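## Task

Go along the bench and close each valve whose lever or handwheel is yellow, without changing any other valve. A valve only counts as closed if it stays shut on its own, not because the robot is still holding it. At the end, open the gripper and move the arm away.

## Robot and tools

Robot: a single six-joint Doosan M1013 arm with a Robotiq 2F-140 two-finger gripper. It stands on a carriage that drives along a floor rail. Each scene starts from a new random layout and comes with its own task.

Frames: the scene frame is fixed to the table. z = 0 is the tabletop and +z is up. The rail runs along y at x = 0, and y equals the rail reading position_m. The arm base sits at x = 0, y ≈ position_m, z = 0.03 m and faces +x. The table edge is at x = 0.31 m. The gripper's own frame has +z pointing out along the fingers, and the fingers close along its y axis. end_effector_position is the point between the pads when they are shut. Closed fingertips stick out about 33 mm beyond that point, and fully open ones about 9 mm. Closing moves the tips roughly 24 mm further out, so leave that much room above a surface. Reported hand positions can be off, more so at long reach.

execute_actions(actions): runs a list of action objects in order and returns the state plus images. An empty list only observes. An action can hold any mix of the keys "rows", "steps", "until" and "rail".
- rows: 1 to 15 rows, one per control step (1/30 s). Each row is 9 numbers, all in [-1, 1], in this order: dx, dy, dz, rx, ry, rz, position, force_limit, speed. There is one list per row, because there is only one arm.
- dx, dy, dz, rx, ry, rz are an offset, not a pose. They are expressed in the gripper's own axes and measured from the gripper pose at the start of that action. Every row refers back to that same start, not to the previous row. For the first action of a call, the start is the last pose reported. Scale: 1.0 = 0.6 m, or 180 degrees for rotation. rx, ry, rz form a single rotation vector. Each step the command is clipped to within 70 mm and 16 degrees of the measured pose. If the controller cannot satisfy both position and orientation, it keeps the position. For smooth motion, increase the offset gradually over the rows (for example +0.01 per row, which is 6 mm per step).
- position (gripper): +1 = fully open (140 mm), about -0.8 = pads touching, -1 = close until blocked. force_limit: -1 ≈ 14 N, 0 ≈ 60 N, +1 ≈ 107 N. speed: -1 ≈ 30 mm/s, 0 ≈ 140 mm/s, +1 ≈ 250 mm/s.
- steps: 1 to 450, at least one per row, default 15. After the last row the arm keeps heading for that row's target and the gripper keeps that row's command. Give long moves enough steps. Don't rely on a hold to finish a move that was cut short; send the rest in the next action.
- until: ends the action early once all its conditions hold. It does not stop any motion. Forms: {"rail": {field: value or [op, value]}}, where op is one of =, !=, <, <=, >, >= and numbers always need an op. {"all": {"status": "ended"}} is true when nothing reads moving. {"any": {"status": "ended"}} is true when a motion that ran during the action has ended.
- rail: {"position_m": -2..2} is an absolute target along the track. {"speed_m_s": 0.01..1} sets the top speed; it starts at 1 and persists. {"stop": true} must appear alone. The carriage accelerates and brakes at 2 m/s2 and counts as arrived within 1.4 mm. Rows never move the carriage, but targets ride along with it. Wait for arrival with {"steps": n, "until": {"rail": {"position_status": ["!=", "moving"]}}} before reaching for anything or ending a scene. Any out-of-range value or unknown name rejects the whole call before anything moves.

Result lines: the gripper pose (end_effector_position in m, end_effector_quat_wxyz) and velocities, in the scene frame. Joint positions and velocities are listed as rail, waist, shoulder, elbow, forearm roll, wrist pitch, wrist roll. Also reported: joint torques (offset and noisy), "Hand target" (where the controller is currently heading), gripper position_measured (counts, 3 = open, 230 = pads together, not linear), and object_status. object_status: 0 = moving, 1 = blocked while opening, 2 = blocked while closing (gripping), 3 = reached the command or the pads met. To grip, send -1 and check for 2. To tighten the grip, raise force_limit and change position slightly (-1 to -0.98). Rail fields: position_m, position_status and position_answer.
- position_status values: moving; done; stopped; contact_stop (pushed above ~320 N, may roll back ~0.5 s, so re-read it); time_out (look for an obstruction, then resend); stopped_with_arm (the arm was blocked; send rows it can follow, then resend the rail command). position_answer not_taken means the value was dropped, so send it again.
- "pose unreachable" means the clearance check altered the target. It is not a fault; later actions still run.

Faults to avoid: a torque fault (joint load limits in N m: waist 316, shoulder 316, elbow 148, the three wrist joints 41.8 each) or an external force of 144 N on the arm, tool or load freezes the arm for 10 s and cancels the rest of the call. MOTOR HOT warns that an OVER-TEMPERATURE FAULT (brakes applied) is coming. Holding loads heats the motors, including while you think. Avoid shaking things loose, slamming, hitting hard or pushing hard. The simulation keeps running while you think, holding your last command, and the rail may still be moving.

zoom_image(camera, region): gives a closer view of the latest image. camera is one of cam_bench_left, cam_bench_right, cam_high, cam_low, cam_wrist. region is [x0, y0, x1, y1] in pixels, top-left origin, at most 504x504. Image sizes: 896x504 for the fixed cameras, 504x504 for the wrist camera.

read_manual(section): returns the licence texts only ("licences").

finished_scene(scene): pass 1 or 2. It ends that scene for good and reports whether the task succeeded. Call it only after the valves are shut, the gripper is open, the arm is clear and the rail has stopped.

Each tool is called after ">>>" by a JSON object that holds its "api" and its "payload".

## Session

>>> {"api": "execute_actions", "payload": {"actions": []}}

Scene clock: 0.00 s.
end_effector_position=(+1.0247, +1.5038, +0.3401) position_measured=3 object_status=3 end_effector_quat_wxyz=(-0.621, +0.757, -0.156, +0.135) end_effector_velocity=(+0.000, +0.000, +0.000) end_effector_angular_velocity=(+0.000, +0.000, +0.000)
Joint positions: [1.121 0.056 0.696 1.346 1.607 1.063 1.126]
Joint velocities: [0. 0. 0. 0. 0. 0. 0.]
Joint torques (N m, as the joint torque sensors report them, + toward a larger angle): no reading
Hand target: +1.025, +1.504, +0.340; -0.621, +0.757, -0.156, +0.135
rail: position_m=1.121 position_m_goal=1.121 speed_m_s=1.00 position_status=done position_answer=taken refusals=0
camera_calibration (this result's frames):
cam_wrist: T_world_to_cam=[[-0.217566, -0.134549, -0.966727, 0.754508], [-0.975267, 0.0695213, 0.209812, 0.840256], [0.0389781, 0.988465, -0.146347, -1.30306], [0, 0, 0, 1]] pos_world=[1.03442, 1.33113, 0.362409]

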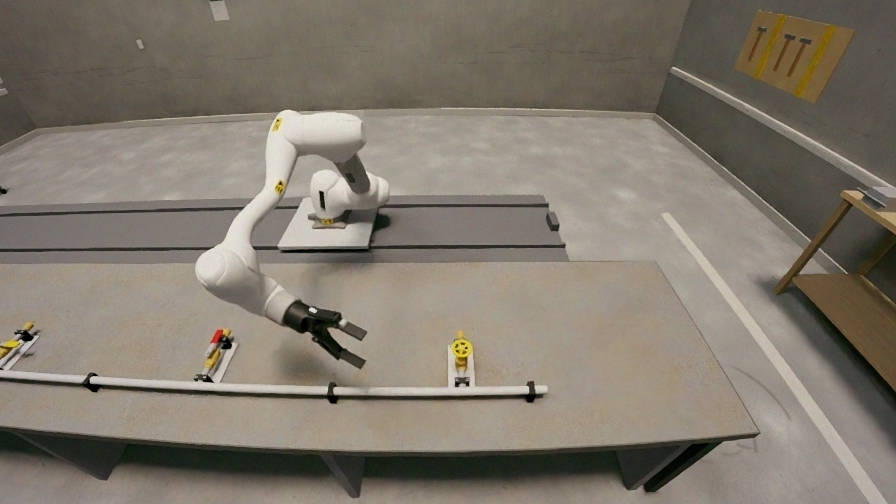

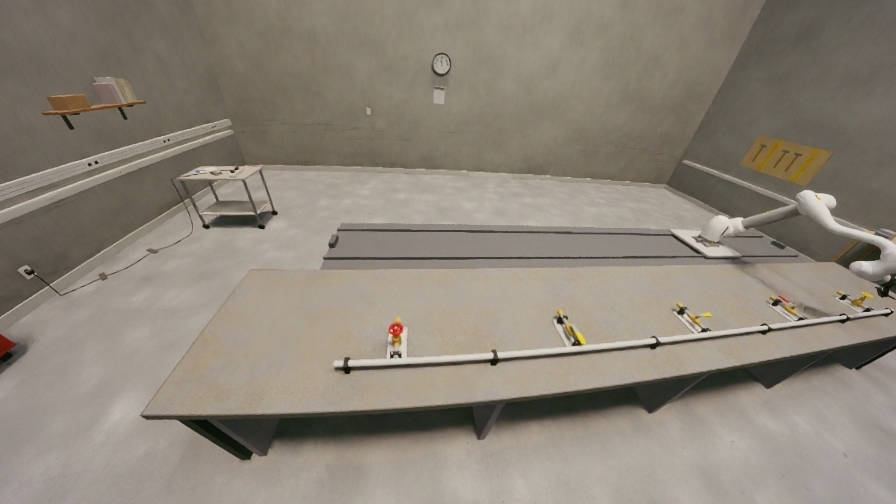

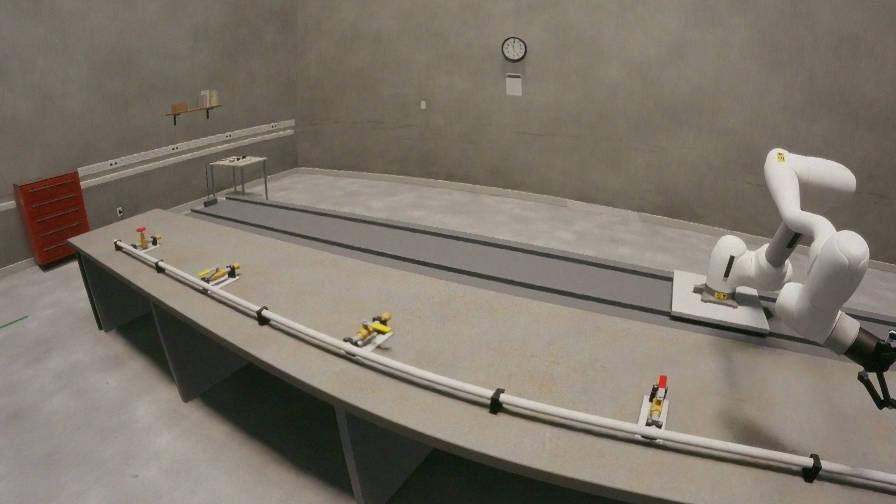

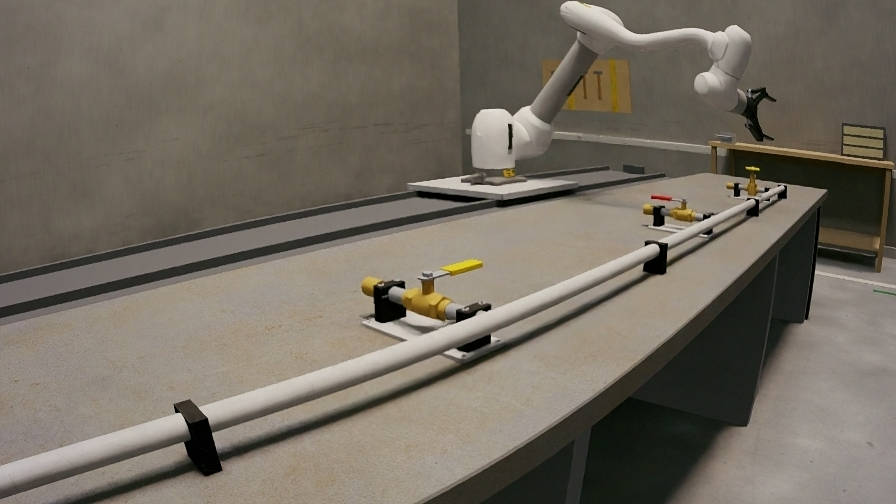

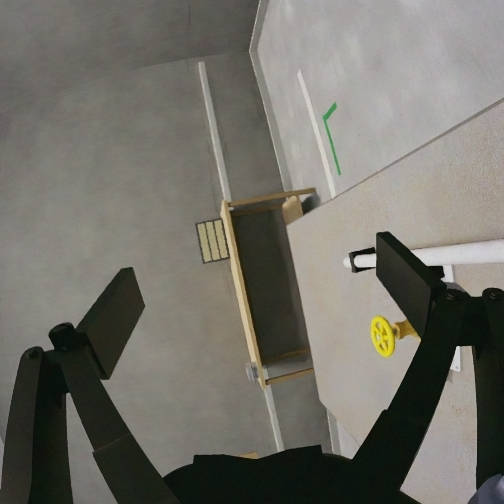

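>>> {"api": "zoom_image", "payload": {"camera": "cam_bench_right", "region": [530, 295, 730, 365]}}

>>> {"api": "zoom_image", "payload": {"camera": "cam_low", "region": [350, 240, 520, 370]}}

>>> {"api": "zoom_image", "payload": {"camera": "cam_high", "region": [325, 295, 415, 365]}}

>>> {"api": "zoom_image", "payload": {"camera": "cam_bench_left", "region": [420, 320, 510, 400]}}

>>> {"api": "zoom_image", "payload": {"camera": "cam_high", "region": [180, 250, 260, 300]}}

Region (530, 295, 730, 365) of cam_bench_right's 896x504 image, scaled by 2.520, with more detail than that image has; it fills the top 176 rows of this view, and the rest is white.

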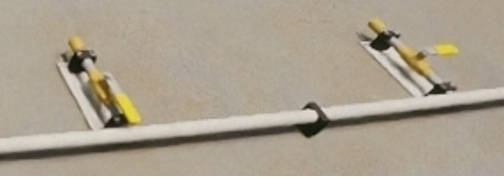

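Region (350, 240, 520, 370) of cam_low's 896x504 image, scaled by 2.965, with more detail than that image has; it fills the top 385 rows of this view, and the rest is white.

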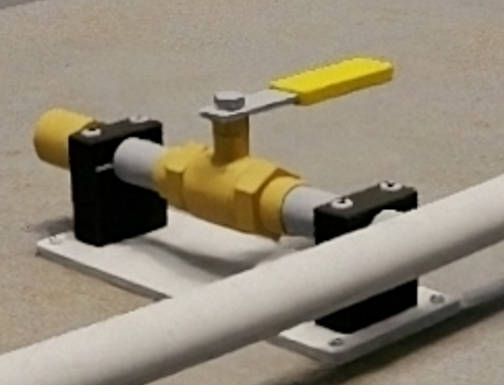

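Region (325, 295, 415, 365) of cam_high's 896x504 image, scaled by 5.600, with more detail than that image has.

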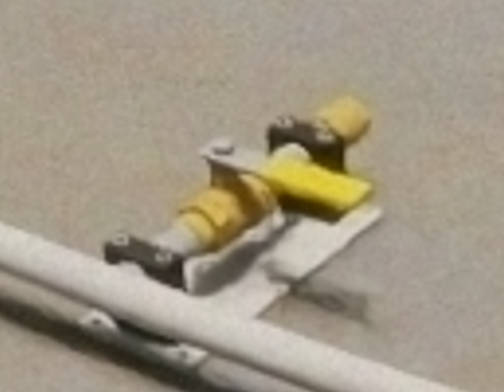

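Region (420, 320, 510, 400) of cam_bench_left's 896x504 image, scaled by 5.600, with more detail than that image has.

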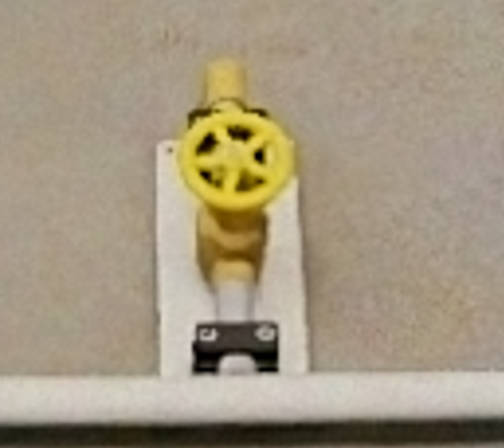

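Region (180, 250, 260, 300) of cam_high's 896x504 image, scaled by 6.300, with more detail than that image has; it fills the top 315 rows of this view, and the rest is white.

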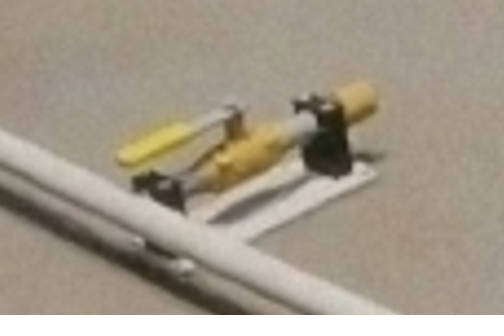

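>>> {"api": "execute_actions", "payload": {"actions": [{"rail":{"position_m":1.8},"rows":[[0.001,0.007,-0.013,-0.015,-0.011,-0.013,0.6,0,0],[0.002,0.017,-0.032,-0.038,-0.026,-0.031,0.6,0,0],[0.004,0.031,-0.058,-0.068,-0.047,-0.057,0.6,0,0],[0.006,0.049,-0.09,-0.106,-0.074,-0.088,0.6,0,0],[0.008,0.07,-0.128,-0.152,-0.105,-0.126,0.6,0,0],[0.012,0.105,-0.192,-0.19,-0.13,-0.157,0.6,0,0],[0.02,0.175,-0.32,-0.265,-0.184,-0.22,0.6,0,0],[0.0415,0.349,-0.6415,-0.3789,-0.263,-0.3148,0.6,0,0]],"steps":50}]}}

Scene clock: 2.77 s.
end_effector_position=(+0.8807, +1.7903, +0.2091) position_measured=53 object_status=3 end_effector_quat_wxyz=(-0.000, +0.924, +0.384, +0.001) end_effector_velocity=(-0.000, +0.000, -0.000) end_effector_angular_velocity=(-0.001, -0.000, +0.000)
Joint positions: [ 1.8   -0.051  0.586  1.27   0.001  1.284  0.732]
Joint velocities: [-0.     0.001 -0.     0.001 -0.001 -0.001  0.001]
Joint torques (N m, as the joint torque sensors report them, + toward a larger angle): [  1.6  -98.76 -39.09   3.98  -0.11   0.25]
Hand target: +0.881, +1.790, +0.209; -0.000, +0.924, +0.384, +0.001
Off the commanded pose: 0.001 m, 0 deg.
rail: position_m=1.800 position_m_goal=1.800 speed_m_s=1.00 position_status=done position_answer=taken refusals=0
camera_calibration (this result's frames):
cam_wrist: T_world_to_cam=[[0.589493, -0.807509, 0.0206825, 0.922613], [-0.756632, -0.543025, 0.364186, 1.57921], [-0.282852, -0.230334, -0.931097, 1.0297], [0, 0, 0, 1]] pos_world=[0.942259, 1.83974, 0.364539]

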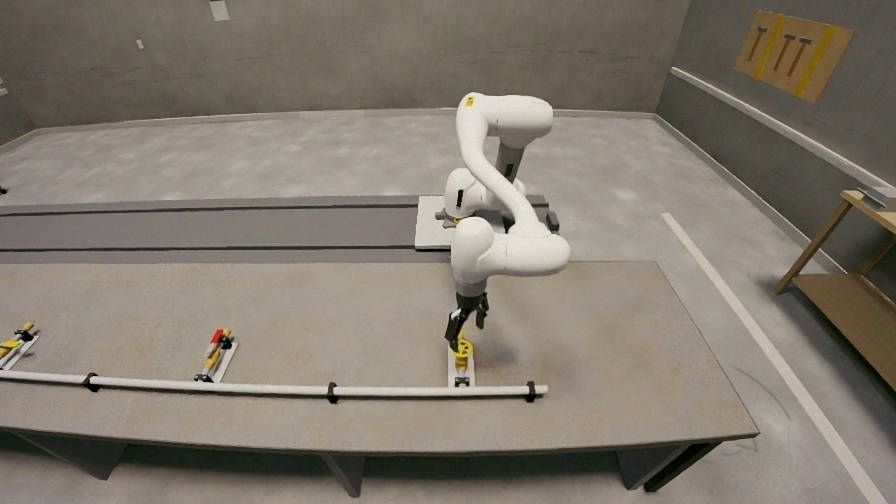

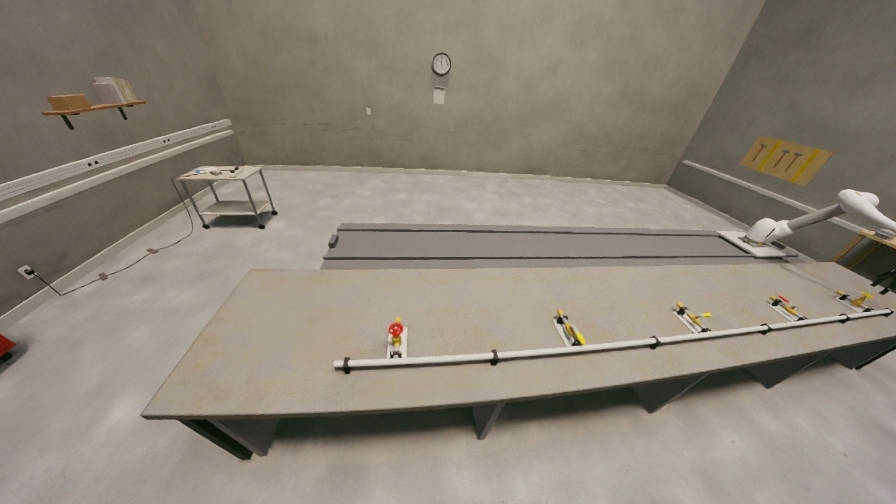

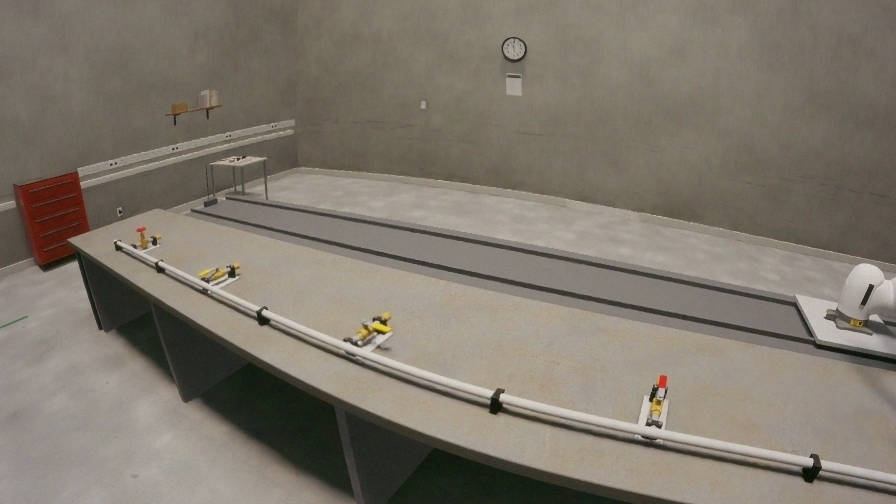

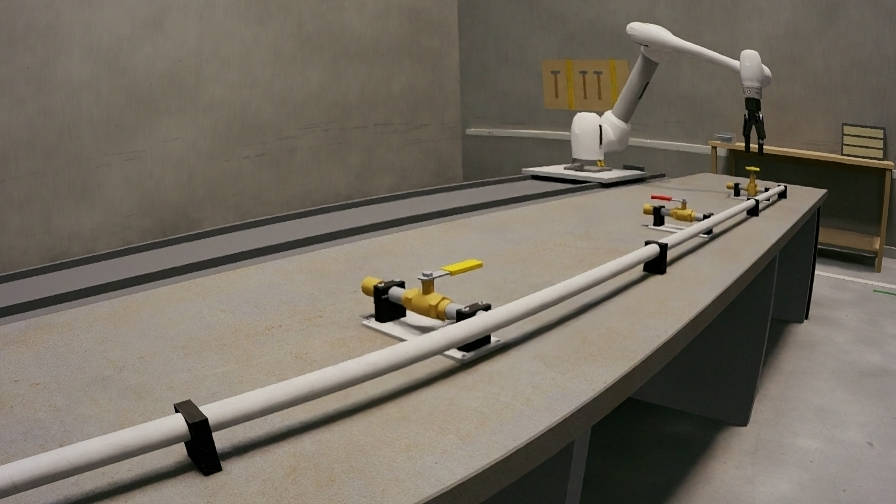

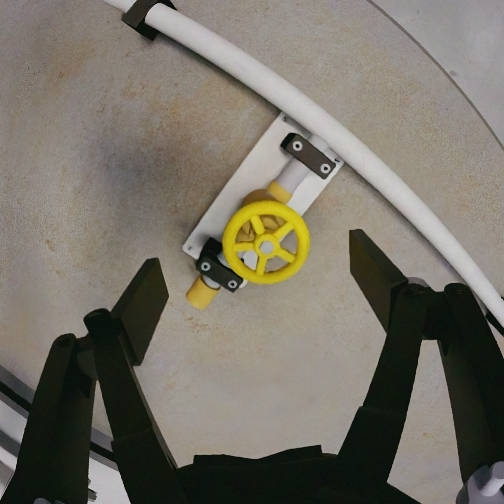

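>>> {"api": "execute_actions", "payload": {"actions": [{"rows":[[-0.003,0.002,0.004,0,0,-0.03,0.6,0,0],[-0.007,0.005,0.012,0,0,-0.06,0.6,0,0],[-0.011,0.008,0.022,0,0,-0.09,0.6,0,0],[-0.015,0.011,0.033,0,0,-0.12,0.6,0,0],[-0.0189,0.0137,0.044,0,0,-0.15,0.6,0,0],[-0.0189,0.0137,0.055,0,0,-0.18,0.6,0,0],[-0.0189,0.0137,0.066,0,0,-0.21,0.6,0,0],[-0.0189,0.0137,0.077,0,0,-0.2495,0.6,0,0],[-0.0189,0.0137,0.088,0,0,-0.2495,0.6,0,0],[-0.0189,0.0137,0.099,0,0,-0.2495,0.6,0,0],[-0.0189,0.0137,0.11,0,0,-0.2495,0.6,0,0],[-0.0189,0.0137,0.12,0,0,-0.2495,0.6,0,0],[-0.0189,0.0137,0.128,0,0,-0.2495,0.6,0,0],[-0.0189,0.0137,0.1323,0,0,-0.2495,0.6,0,0],[-0.0189,0.0137,0.1323,0,0,-0.2495,0.25,0,0]],"steps":27}]}}

>>> {"api": "zoom_image", "payload": {"camera": "cam_wrist", "region": [170, 190, 340, 350]}}

Scene clock: 18.13 s.
end_effector_position=(+0.8785, +1.7765, +0.1298) position_measured=98 object_status=3 end_effector_quat_wxyz=(+0.000, +0.707, +0.707, +0.001) end_effector_velocity=(-0.000, +0.000, -0.001) end_effector_angular_velocity=(+0.004, -0.000, +0.006)
Joint positions: [ 1.8   -0.066  0.628  1.35   0.001  1.161 -0.067]
Joint velocities: [ 0.    -0.001  0.     0.001  0.004 -0.001 -0.009]
Joint torques (N m, as the joint torque sensors report them, + toward a larger angle): [   4.44 -100.89  -37.35    3.56   -0.05    0.27]
Hand target: +0.879, +1.776, +0.130; +0.000, +0.707, +0.707, +0.001
Off the commanded pose: 0.000 m, 0 deg.
rail: position_m=1.800 position_m_goal=1.800 speed_m_s=1.00 position_status=done position_answer=taken refusals=0
camera_calibration (this result's frames):
cam_wrist: T_world_to_cam=[[0.9875, -0.156048, 0.0221823, -0.592781], [-0.153309, -0.918281, 0.365043, 1.73547], [-0.0365945, -0.363881, -0.930726, 0.972941], [0, 0, 0, 1]] pos_world=[0.88704, 1.85518, 0.28517]

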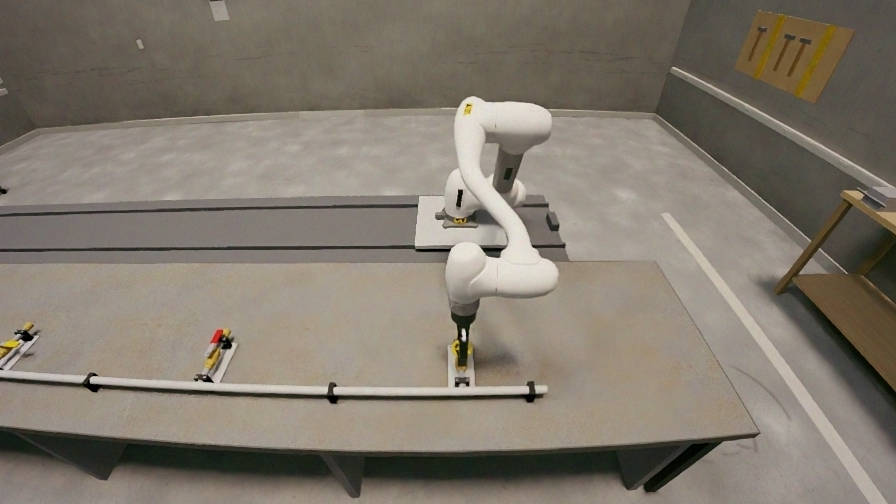

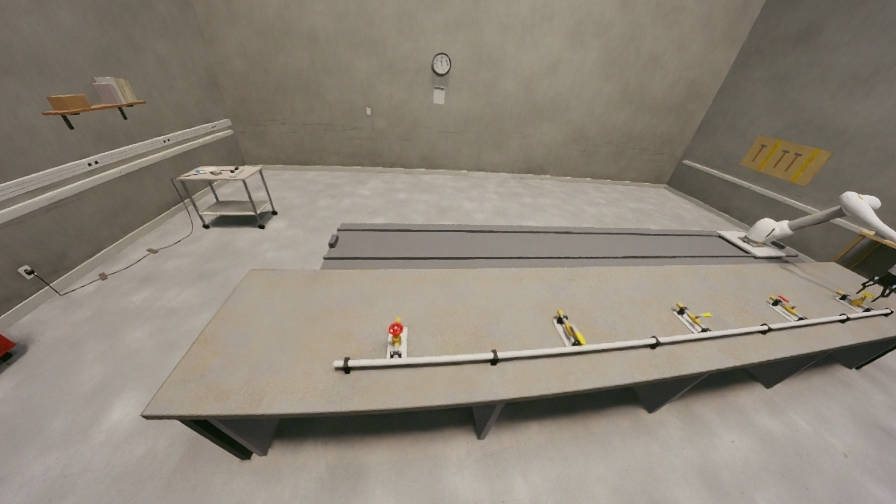

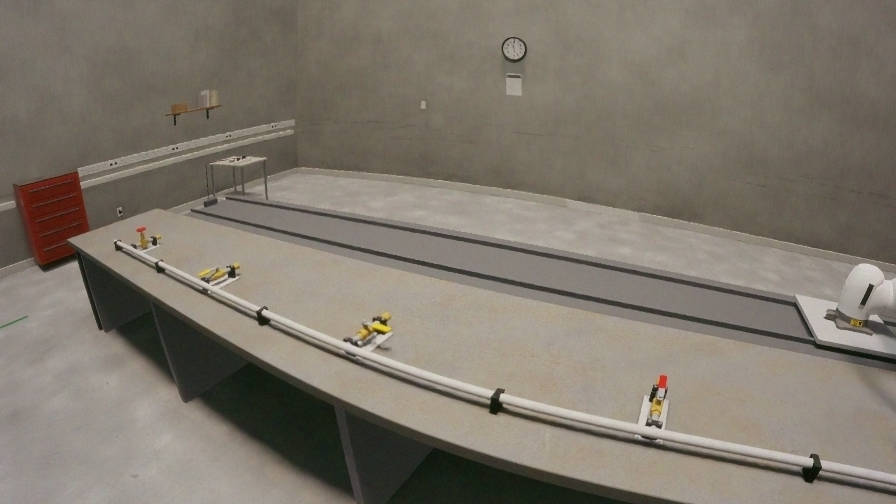

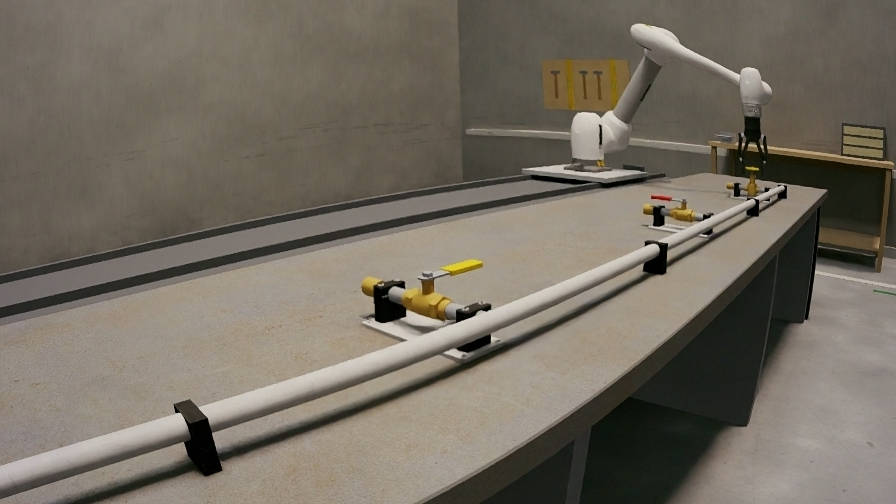

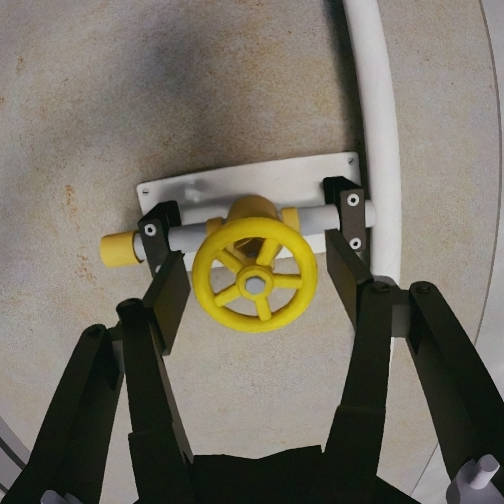

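Region (170, 190, 340, 350) of cam_wrist's 504x504 image, scaled by 2.965, with more detail than that image has; it fills the top 474 rows of this view, and the rest is white.

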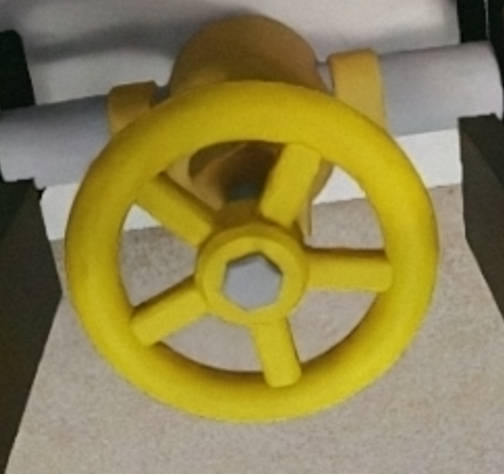

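>>> {"api": "zoom_image", "payload": {"camera": "cam_wrist", "region": [150, 210, 360, 340]}}

Region (150, 210, 360, 340) of cam_wrist's 504x504 image, scaled by 2.400, with more detail than that image has; it fills the top 312 rows of this view, and the rest is white.

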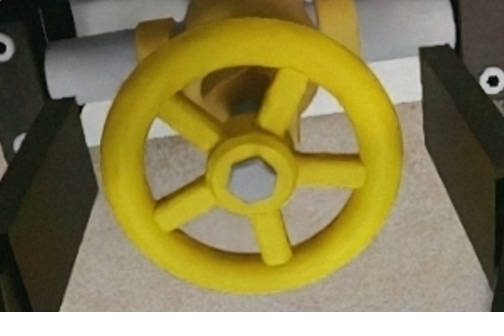

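>>> {"api": "execute_actions", "payload": {"actions": [{"rows":[[0.001,-0.0008,0,0,0,0,-1,1,-0.4]],"steps":14}]}}

Scene clock: 18.90 s.
end_effector_position=(+0.8781, +1.7770, +0.1299) position_measured=135 object_status=2 end_effector_quat_wxyz=(+0.000, +0.707, +0.707, +0.001) end_effector_velocity=(-0.000, +0.000, -0.000) end_effector_angular_velocity=(-0.001, +0.000, +0.001)
Joint positions: [ 1.8   -0.066  0.628  1.352  0.001  1.161 -0.066]
Joint velocities: [-0.     0.001 -0.     0.    -0.001  0.     0.   ]
Joint torques (N m, as the joint torque sensors report them, + toward a larger angle): [  7.81 -85.09 -31.51   5.94  -2.34   0.24]
Hand target: +0.878, +1.777, +0.130; +0.000, +0.707, +0.707, +0.001
Off the commanded pose: 0.000 m, 0 deg.
rail: position_m=1.800 position_m_goal=1.800 speed_m_s=1.00 position_status=done position_answer=taken refusals=0
camera_calibration (this result's frames):
cam_wrist: T_world_to_cam=[[0.987479, -0.156173, 0.022263, -0.592023], [-0.153456, -0.918263, 0.365027, 1.73589], [-0.0365641, -0.363873, -0.930731, 0.973145], [0, 0, 0, 1]] pos_world=[0.886575, 1.85565, 0.285268]

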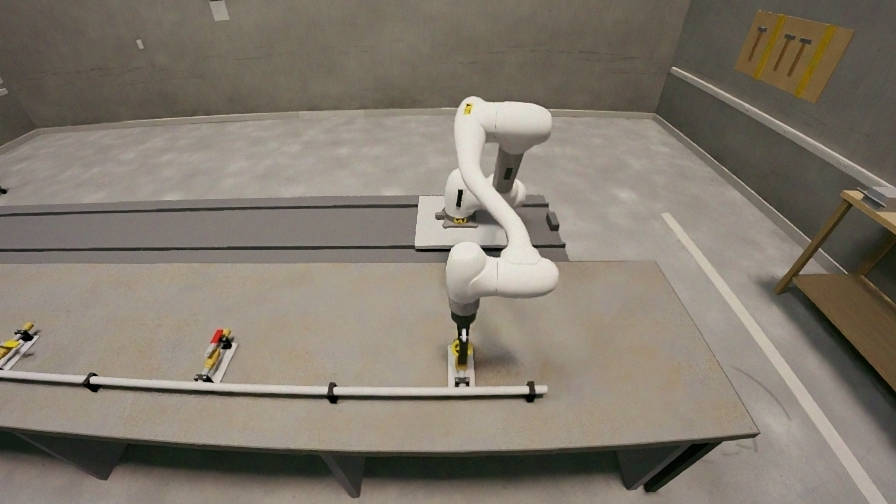

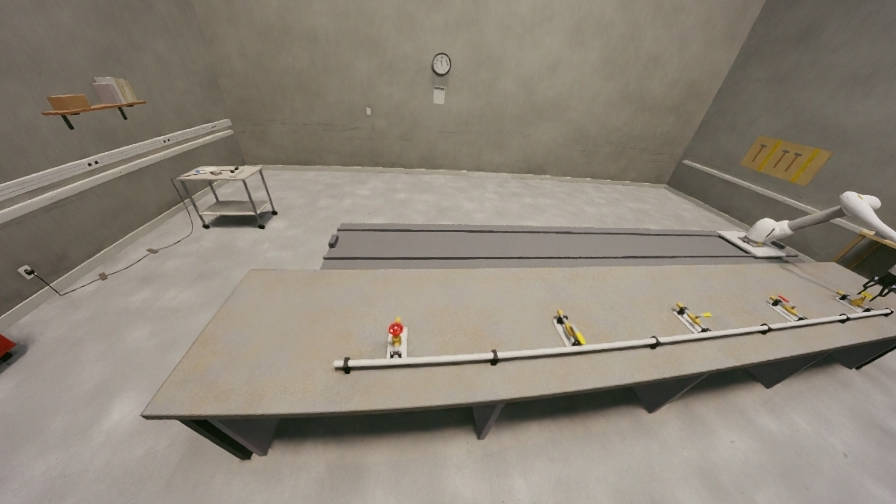

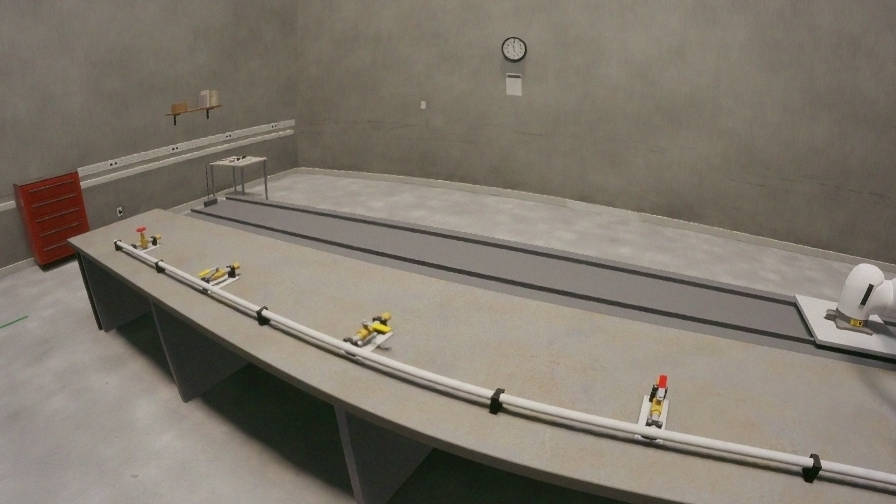

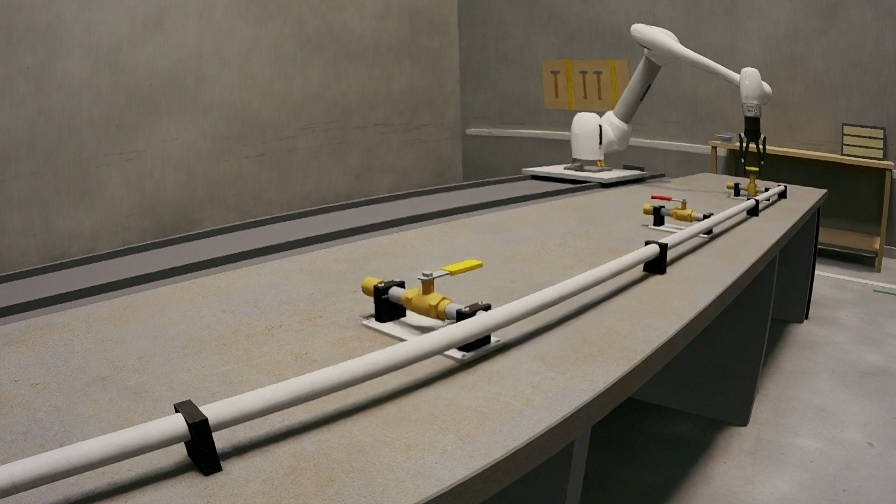

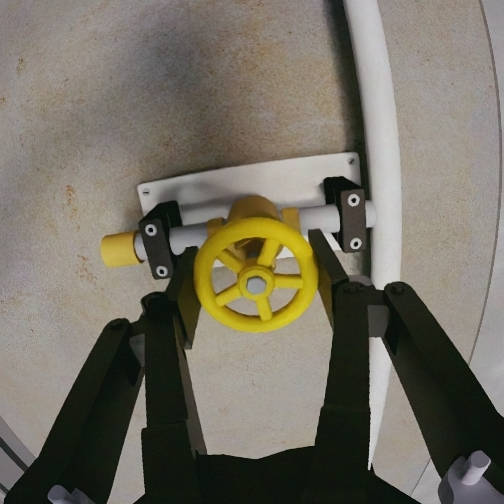

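>>> {"api": "execute_actions", "payload": {"actions": [{"rows":[[0,-0.0002,-0.0005,0,0,0.03,-1,1,-0.4],[0,-0.0002,-0.0005,0,0,0.06,-1,1,-0.4],[0,-0.0002,-0.0005,0,0,0.09,-1,1,-0.4],[0,-0.0002,-0.0005,0,0,0.12,-1,1,-0.4],[0,-0.0002,-0.0005,0,0,0.25,-1,1,-0.4]],"steps":23}]}}

Scene clock: 19.77 s.
end_effector_position=(+0.8779, +1.7768, +0.1302) position_measured=135 object_status=2 end_effector_quat_wxyz=(-0.001, +0.923, +0.384, +0.002) end_effector_velocity=(+0.000, +0.000, +0.000) end_effector_angular_velocity=(-0.023, +0.010, -0.045)
Joint positions: [ 1.8   -0.067  0.627  1.352  0.003  1.16   0.715]
Joint velocities: [ 0.     0.009  0.005 -0.009 -0.026  0.012  0.065]
Joint torques (N m, as the joint torque sensors report them, + toward a larger angle): [  0.07 -97.99 -37.19   3.6   -0.99   0.48]
Hand target: +0.878, +1.777, +0.130; -0.000, +0.924, +0.383, +0.001
Off the commanded pose: 0.000 m, 0 deg.
rail: position_m=1.800 position_m_goal=1.800 speed_m_s=1.00 position_status=done position_answer=taken refusals=0
camera_calibration (this result's frames):
cam_wrist: T_world_to_cam=[[0.590026, -0.807135, 0.0200706, 0.913981], [-0.75656, -0.544033, 0.362829, 1.6004], [-0.281933, -0.229263, -0.93164, 0.949726], [0, 0, 0, 1]] pos_world=[0.939287, 1.82611, 0.285787]

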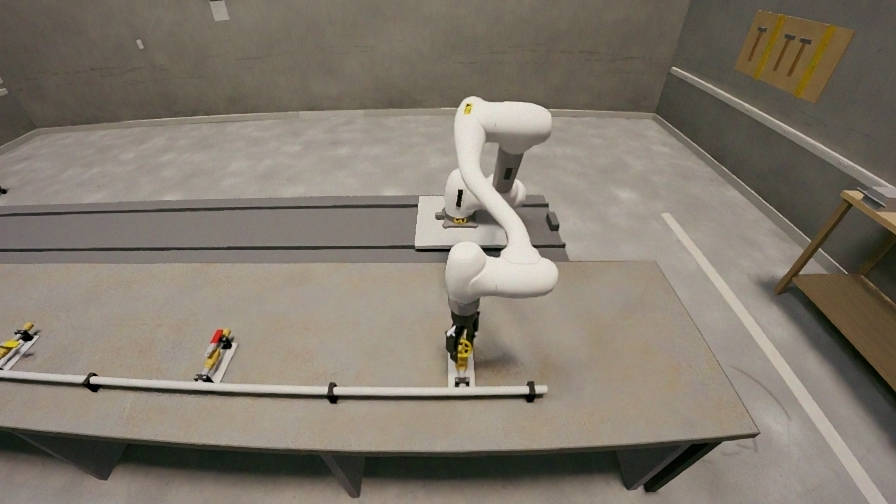

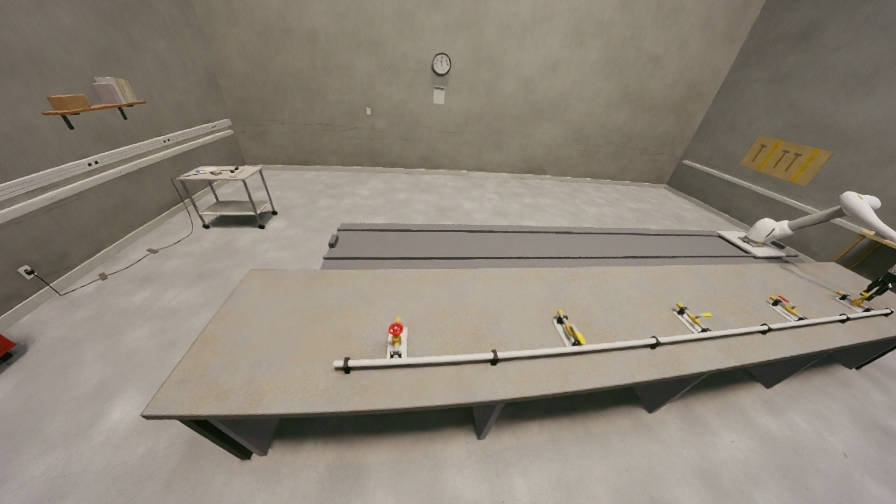

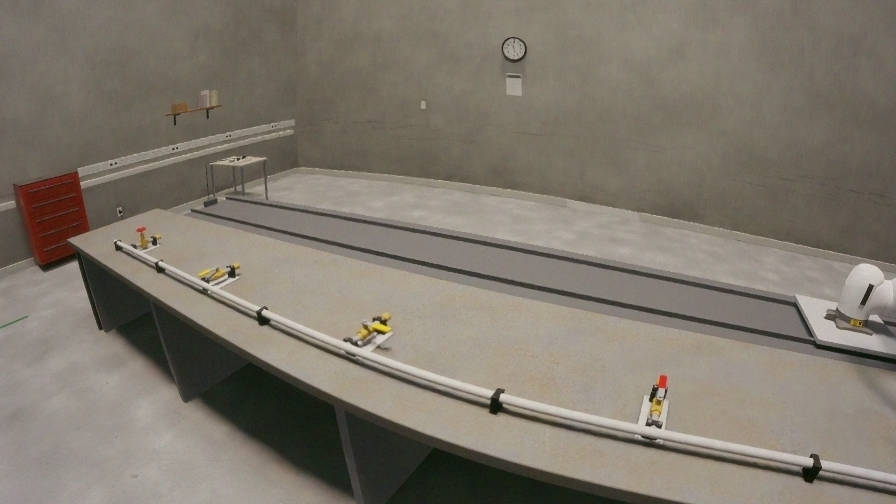

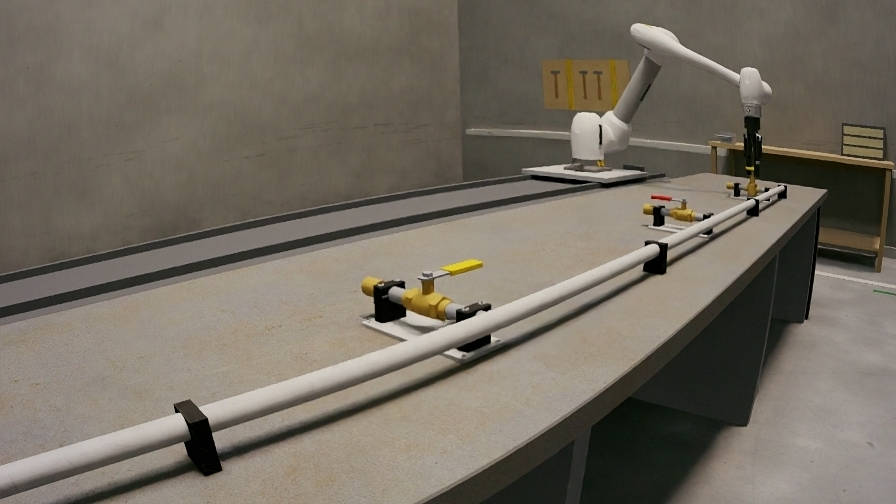

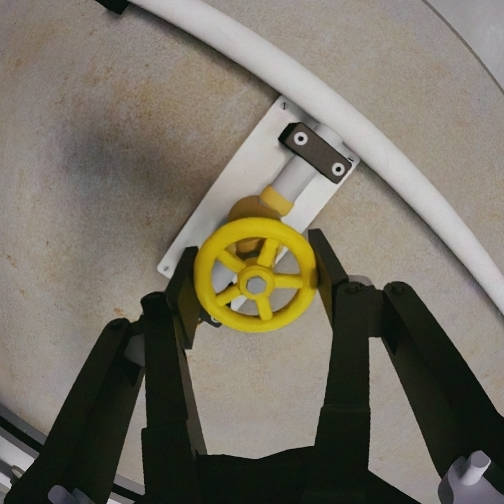

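Well centred. 62° more.

>>> {"api": "execute_actions", "payload": {"actions": [{"rows":[[0,0,0,0,0,0.04,-1,1,-0.4],[0,0,0,0,0,0.08,-1,1,-0.4],[0,0,0,0,0,0.345,-1,1,-0.4]],"steps":29}]}}

Scene clock: 20.83 s.
end_effector_position=(+0.8778, +1.7768, +0.1303) position_measured=135 object_status=2 end_effector_quat_wxyz=(-0.002, +0.989, -0.146, +0.001) end_effector_velocity=(+0.000, +0.000, +0.000) end_effector_angular_velocity=(-0.024, +0.012, -0.044)
Joint positions: [ 1.8   -0.067  0.626  1.353  0.005  1.159  1.795]
Joint velocities: [ 0.     0.01   0.006 -0.01  -0.027  0.014  0.064]
Joint torques (N m, as the joint torque sensors report them, + toward a larger angle): [ -14.99 -102.19  -38.18    1.92   -0.77    4.79]
Hand target: +0.878, +1.777, +0.130; -0.001, +0.989, -0.147, +0.001
Off the commanded pose: 0.000 m, 0 deg.
rail: position_m=1.800 position_m_goal=1.800 speed_m_s=1.00 position_status=done position_answer=taken refusals=0
camera_calibration (this result's frames):
cam_wrist: T_world_to_cam=[[-0.434774, -0.900409, 0.0153527, 1.97991], [-0.835956, 0.409875, 0.364938, -0.0251151], [-0.334886, 0.145831, -0.930905, 0.329685], [0, 0, 0, 1]] pos_world=[0.950225, 1.74494, 0.285674]

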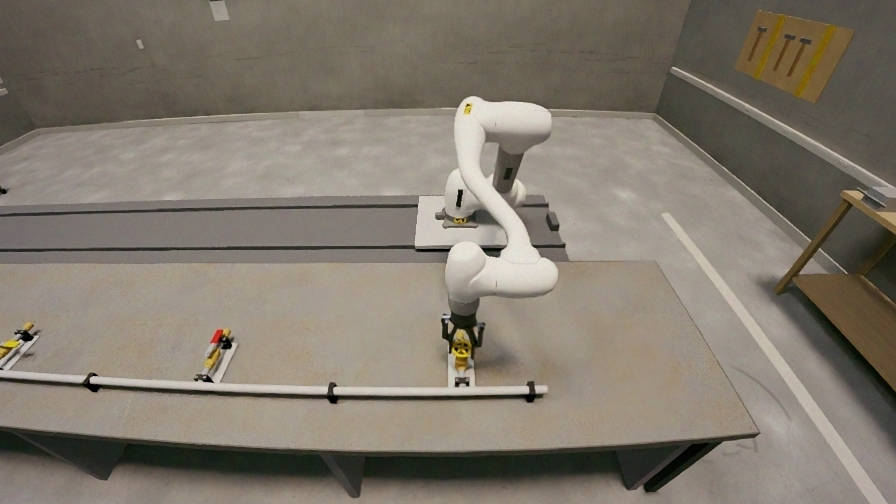

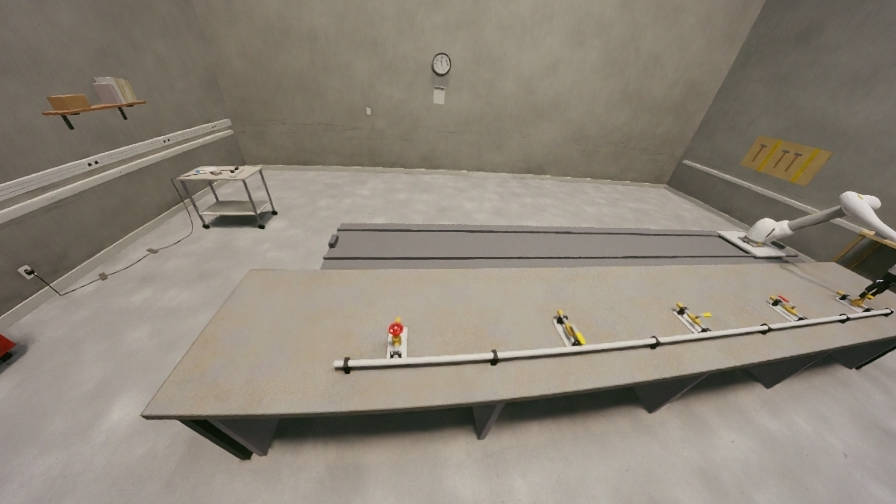

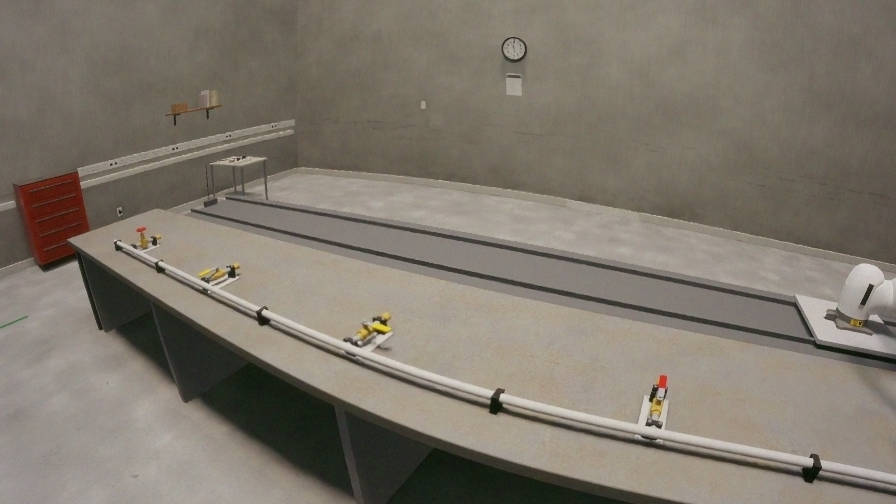

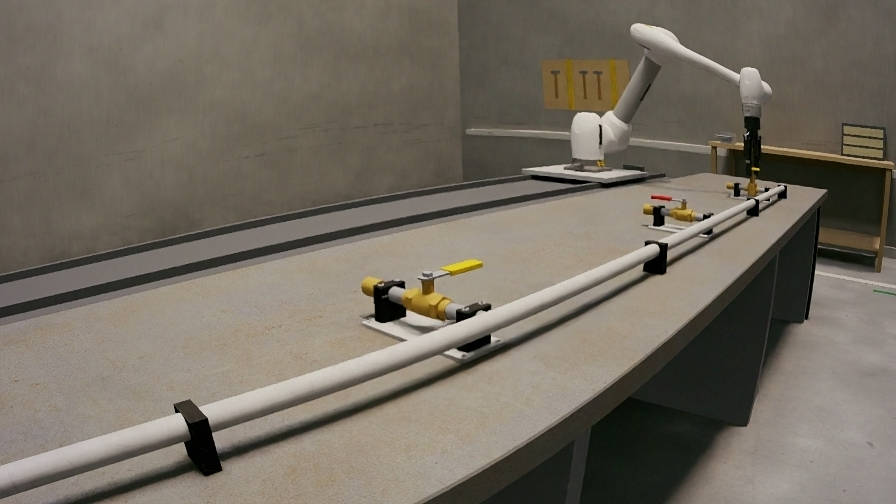

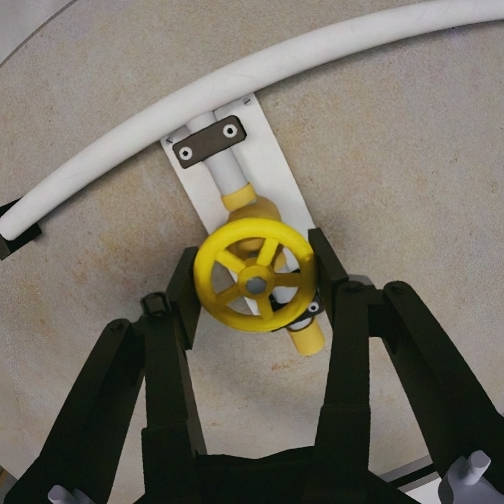

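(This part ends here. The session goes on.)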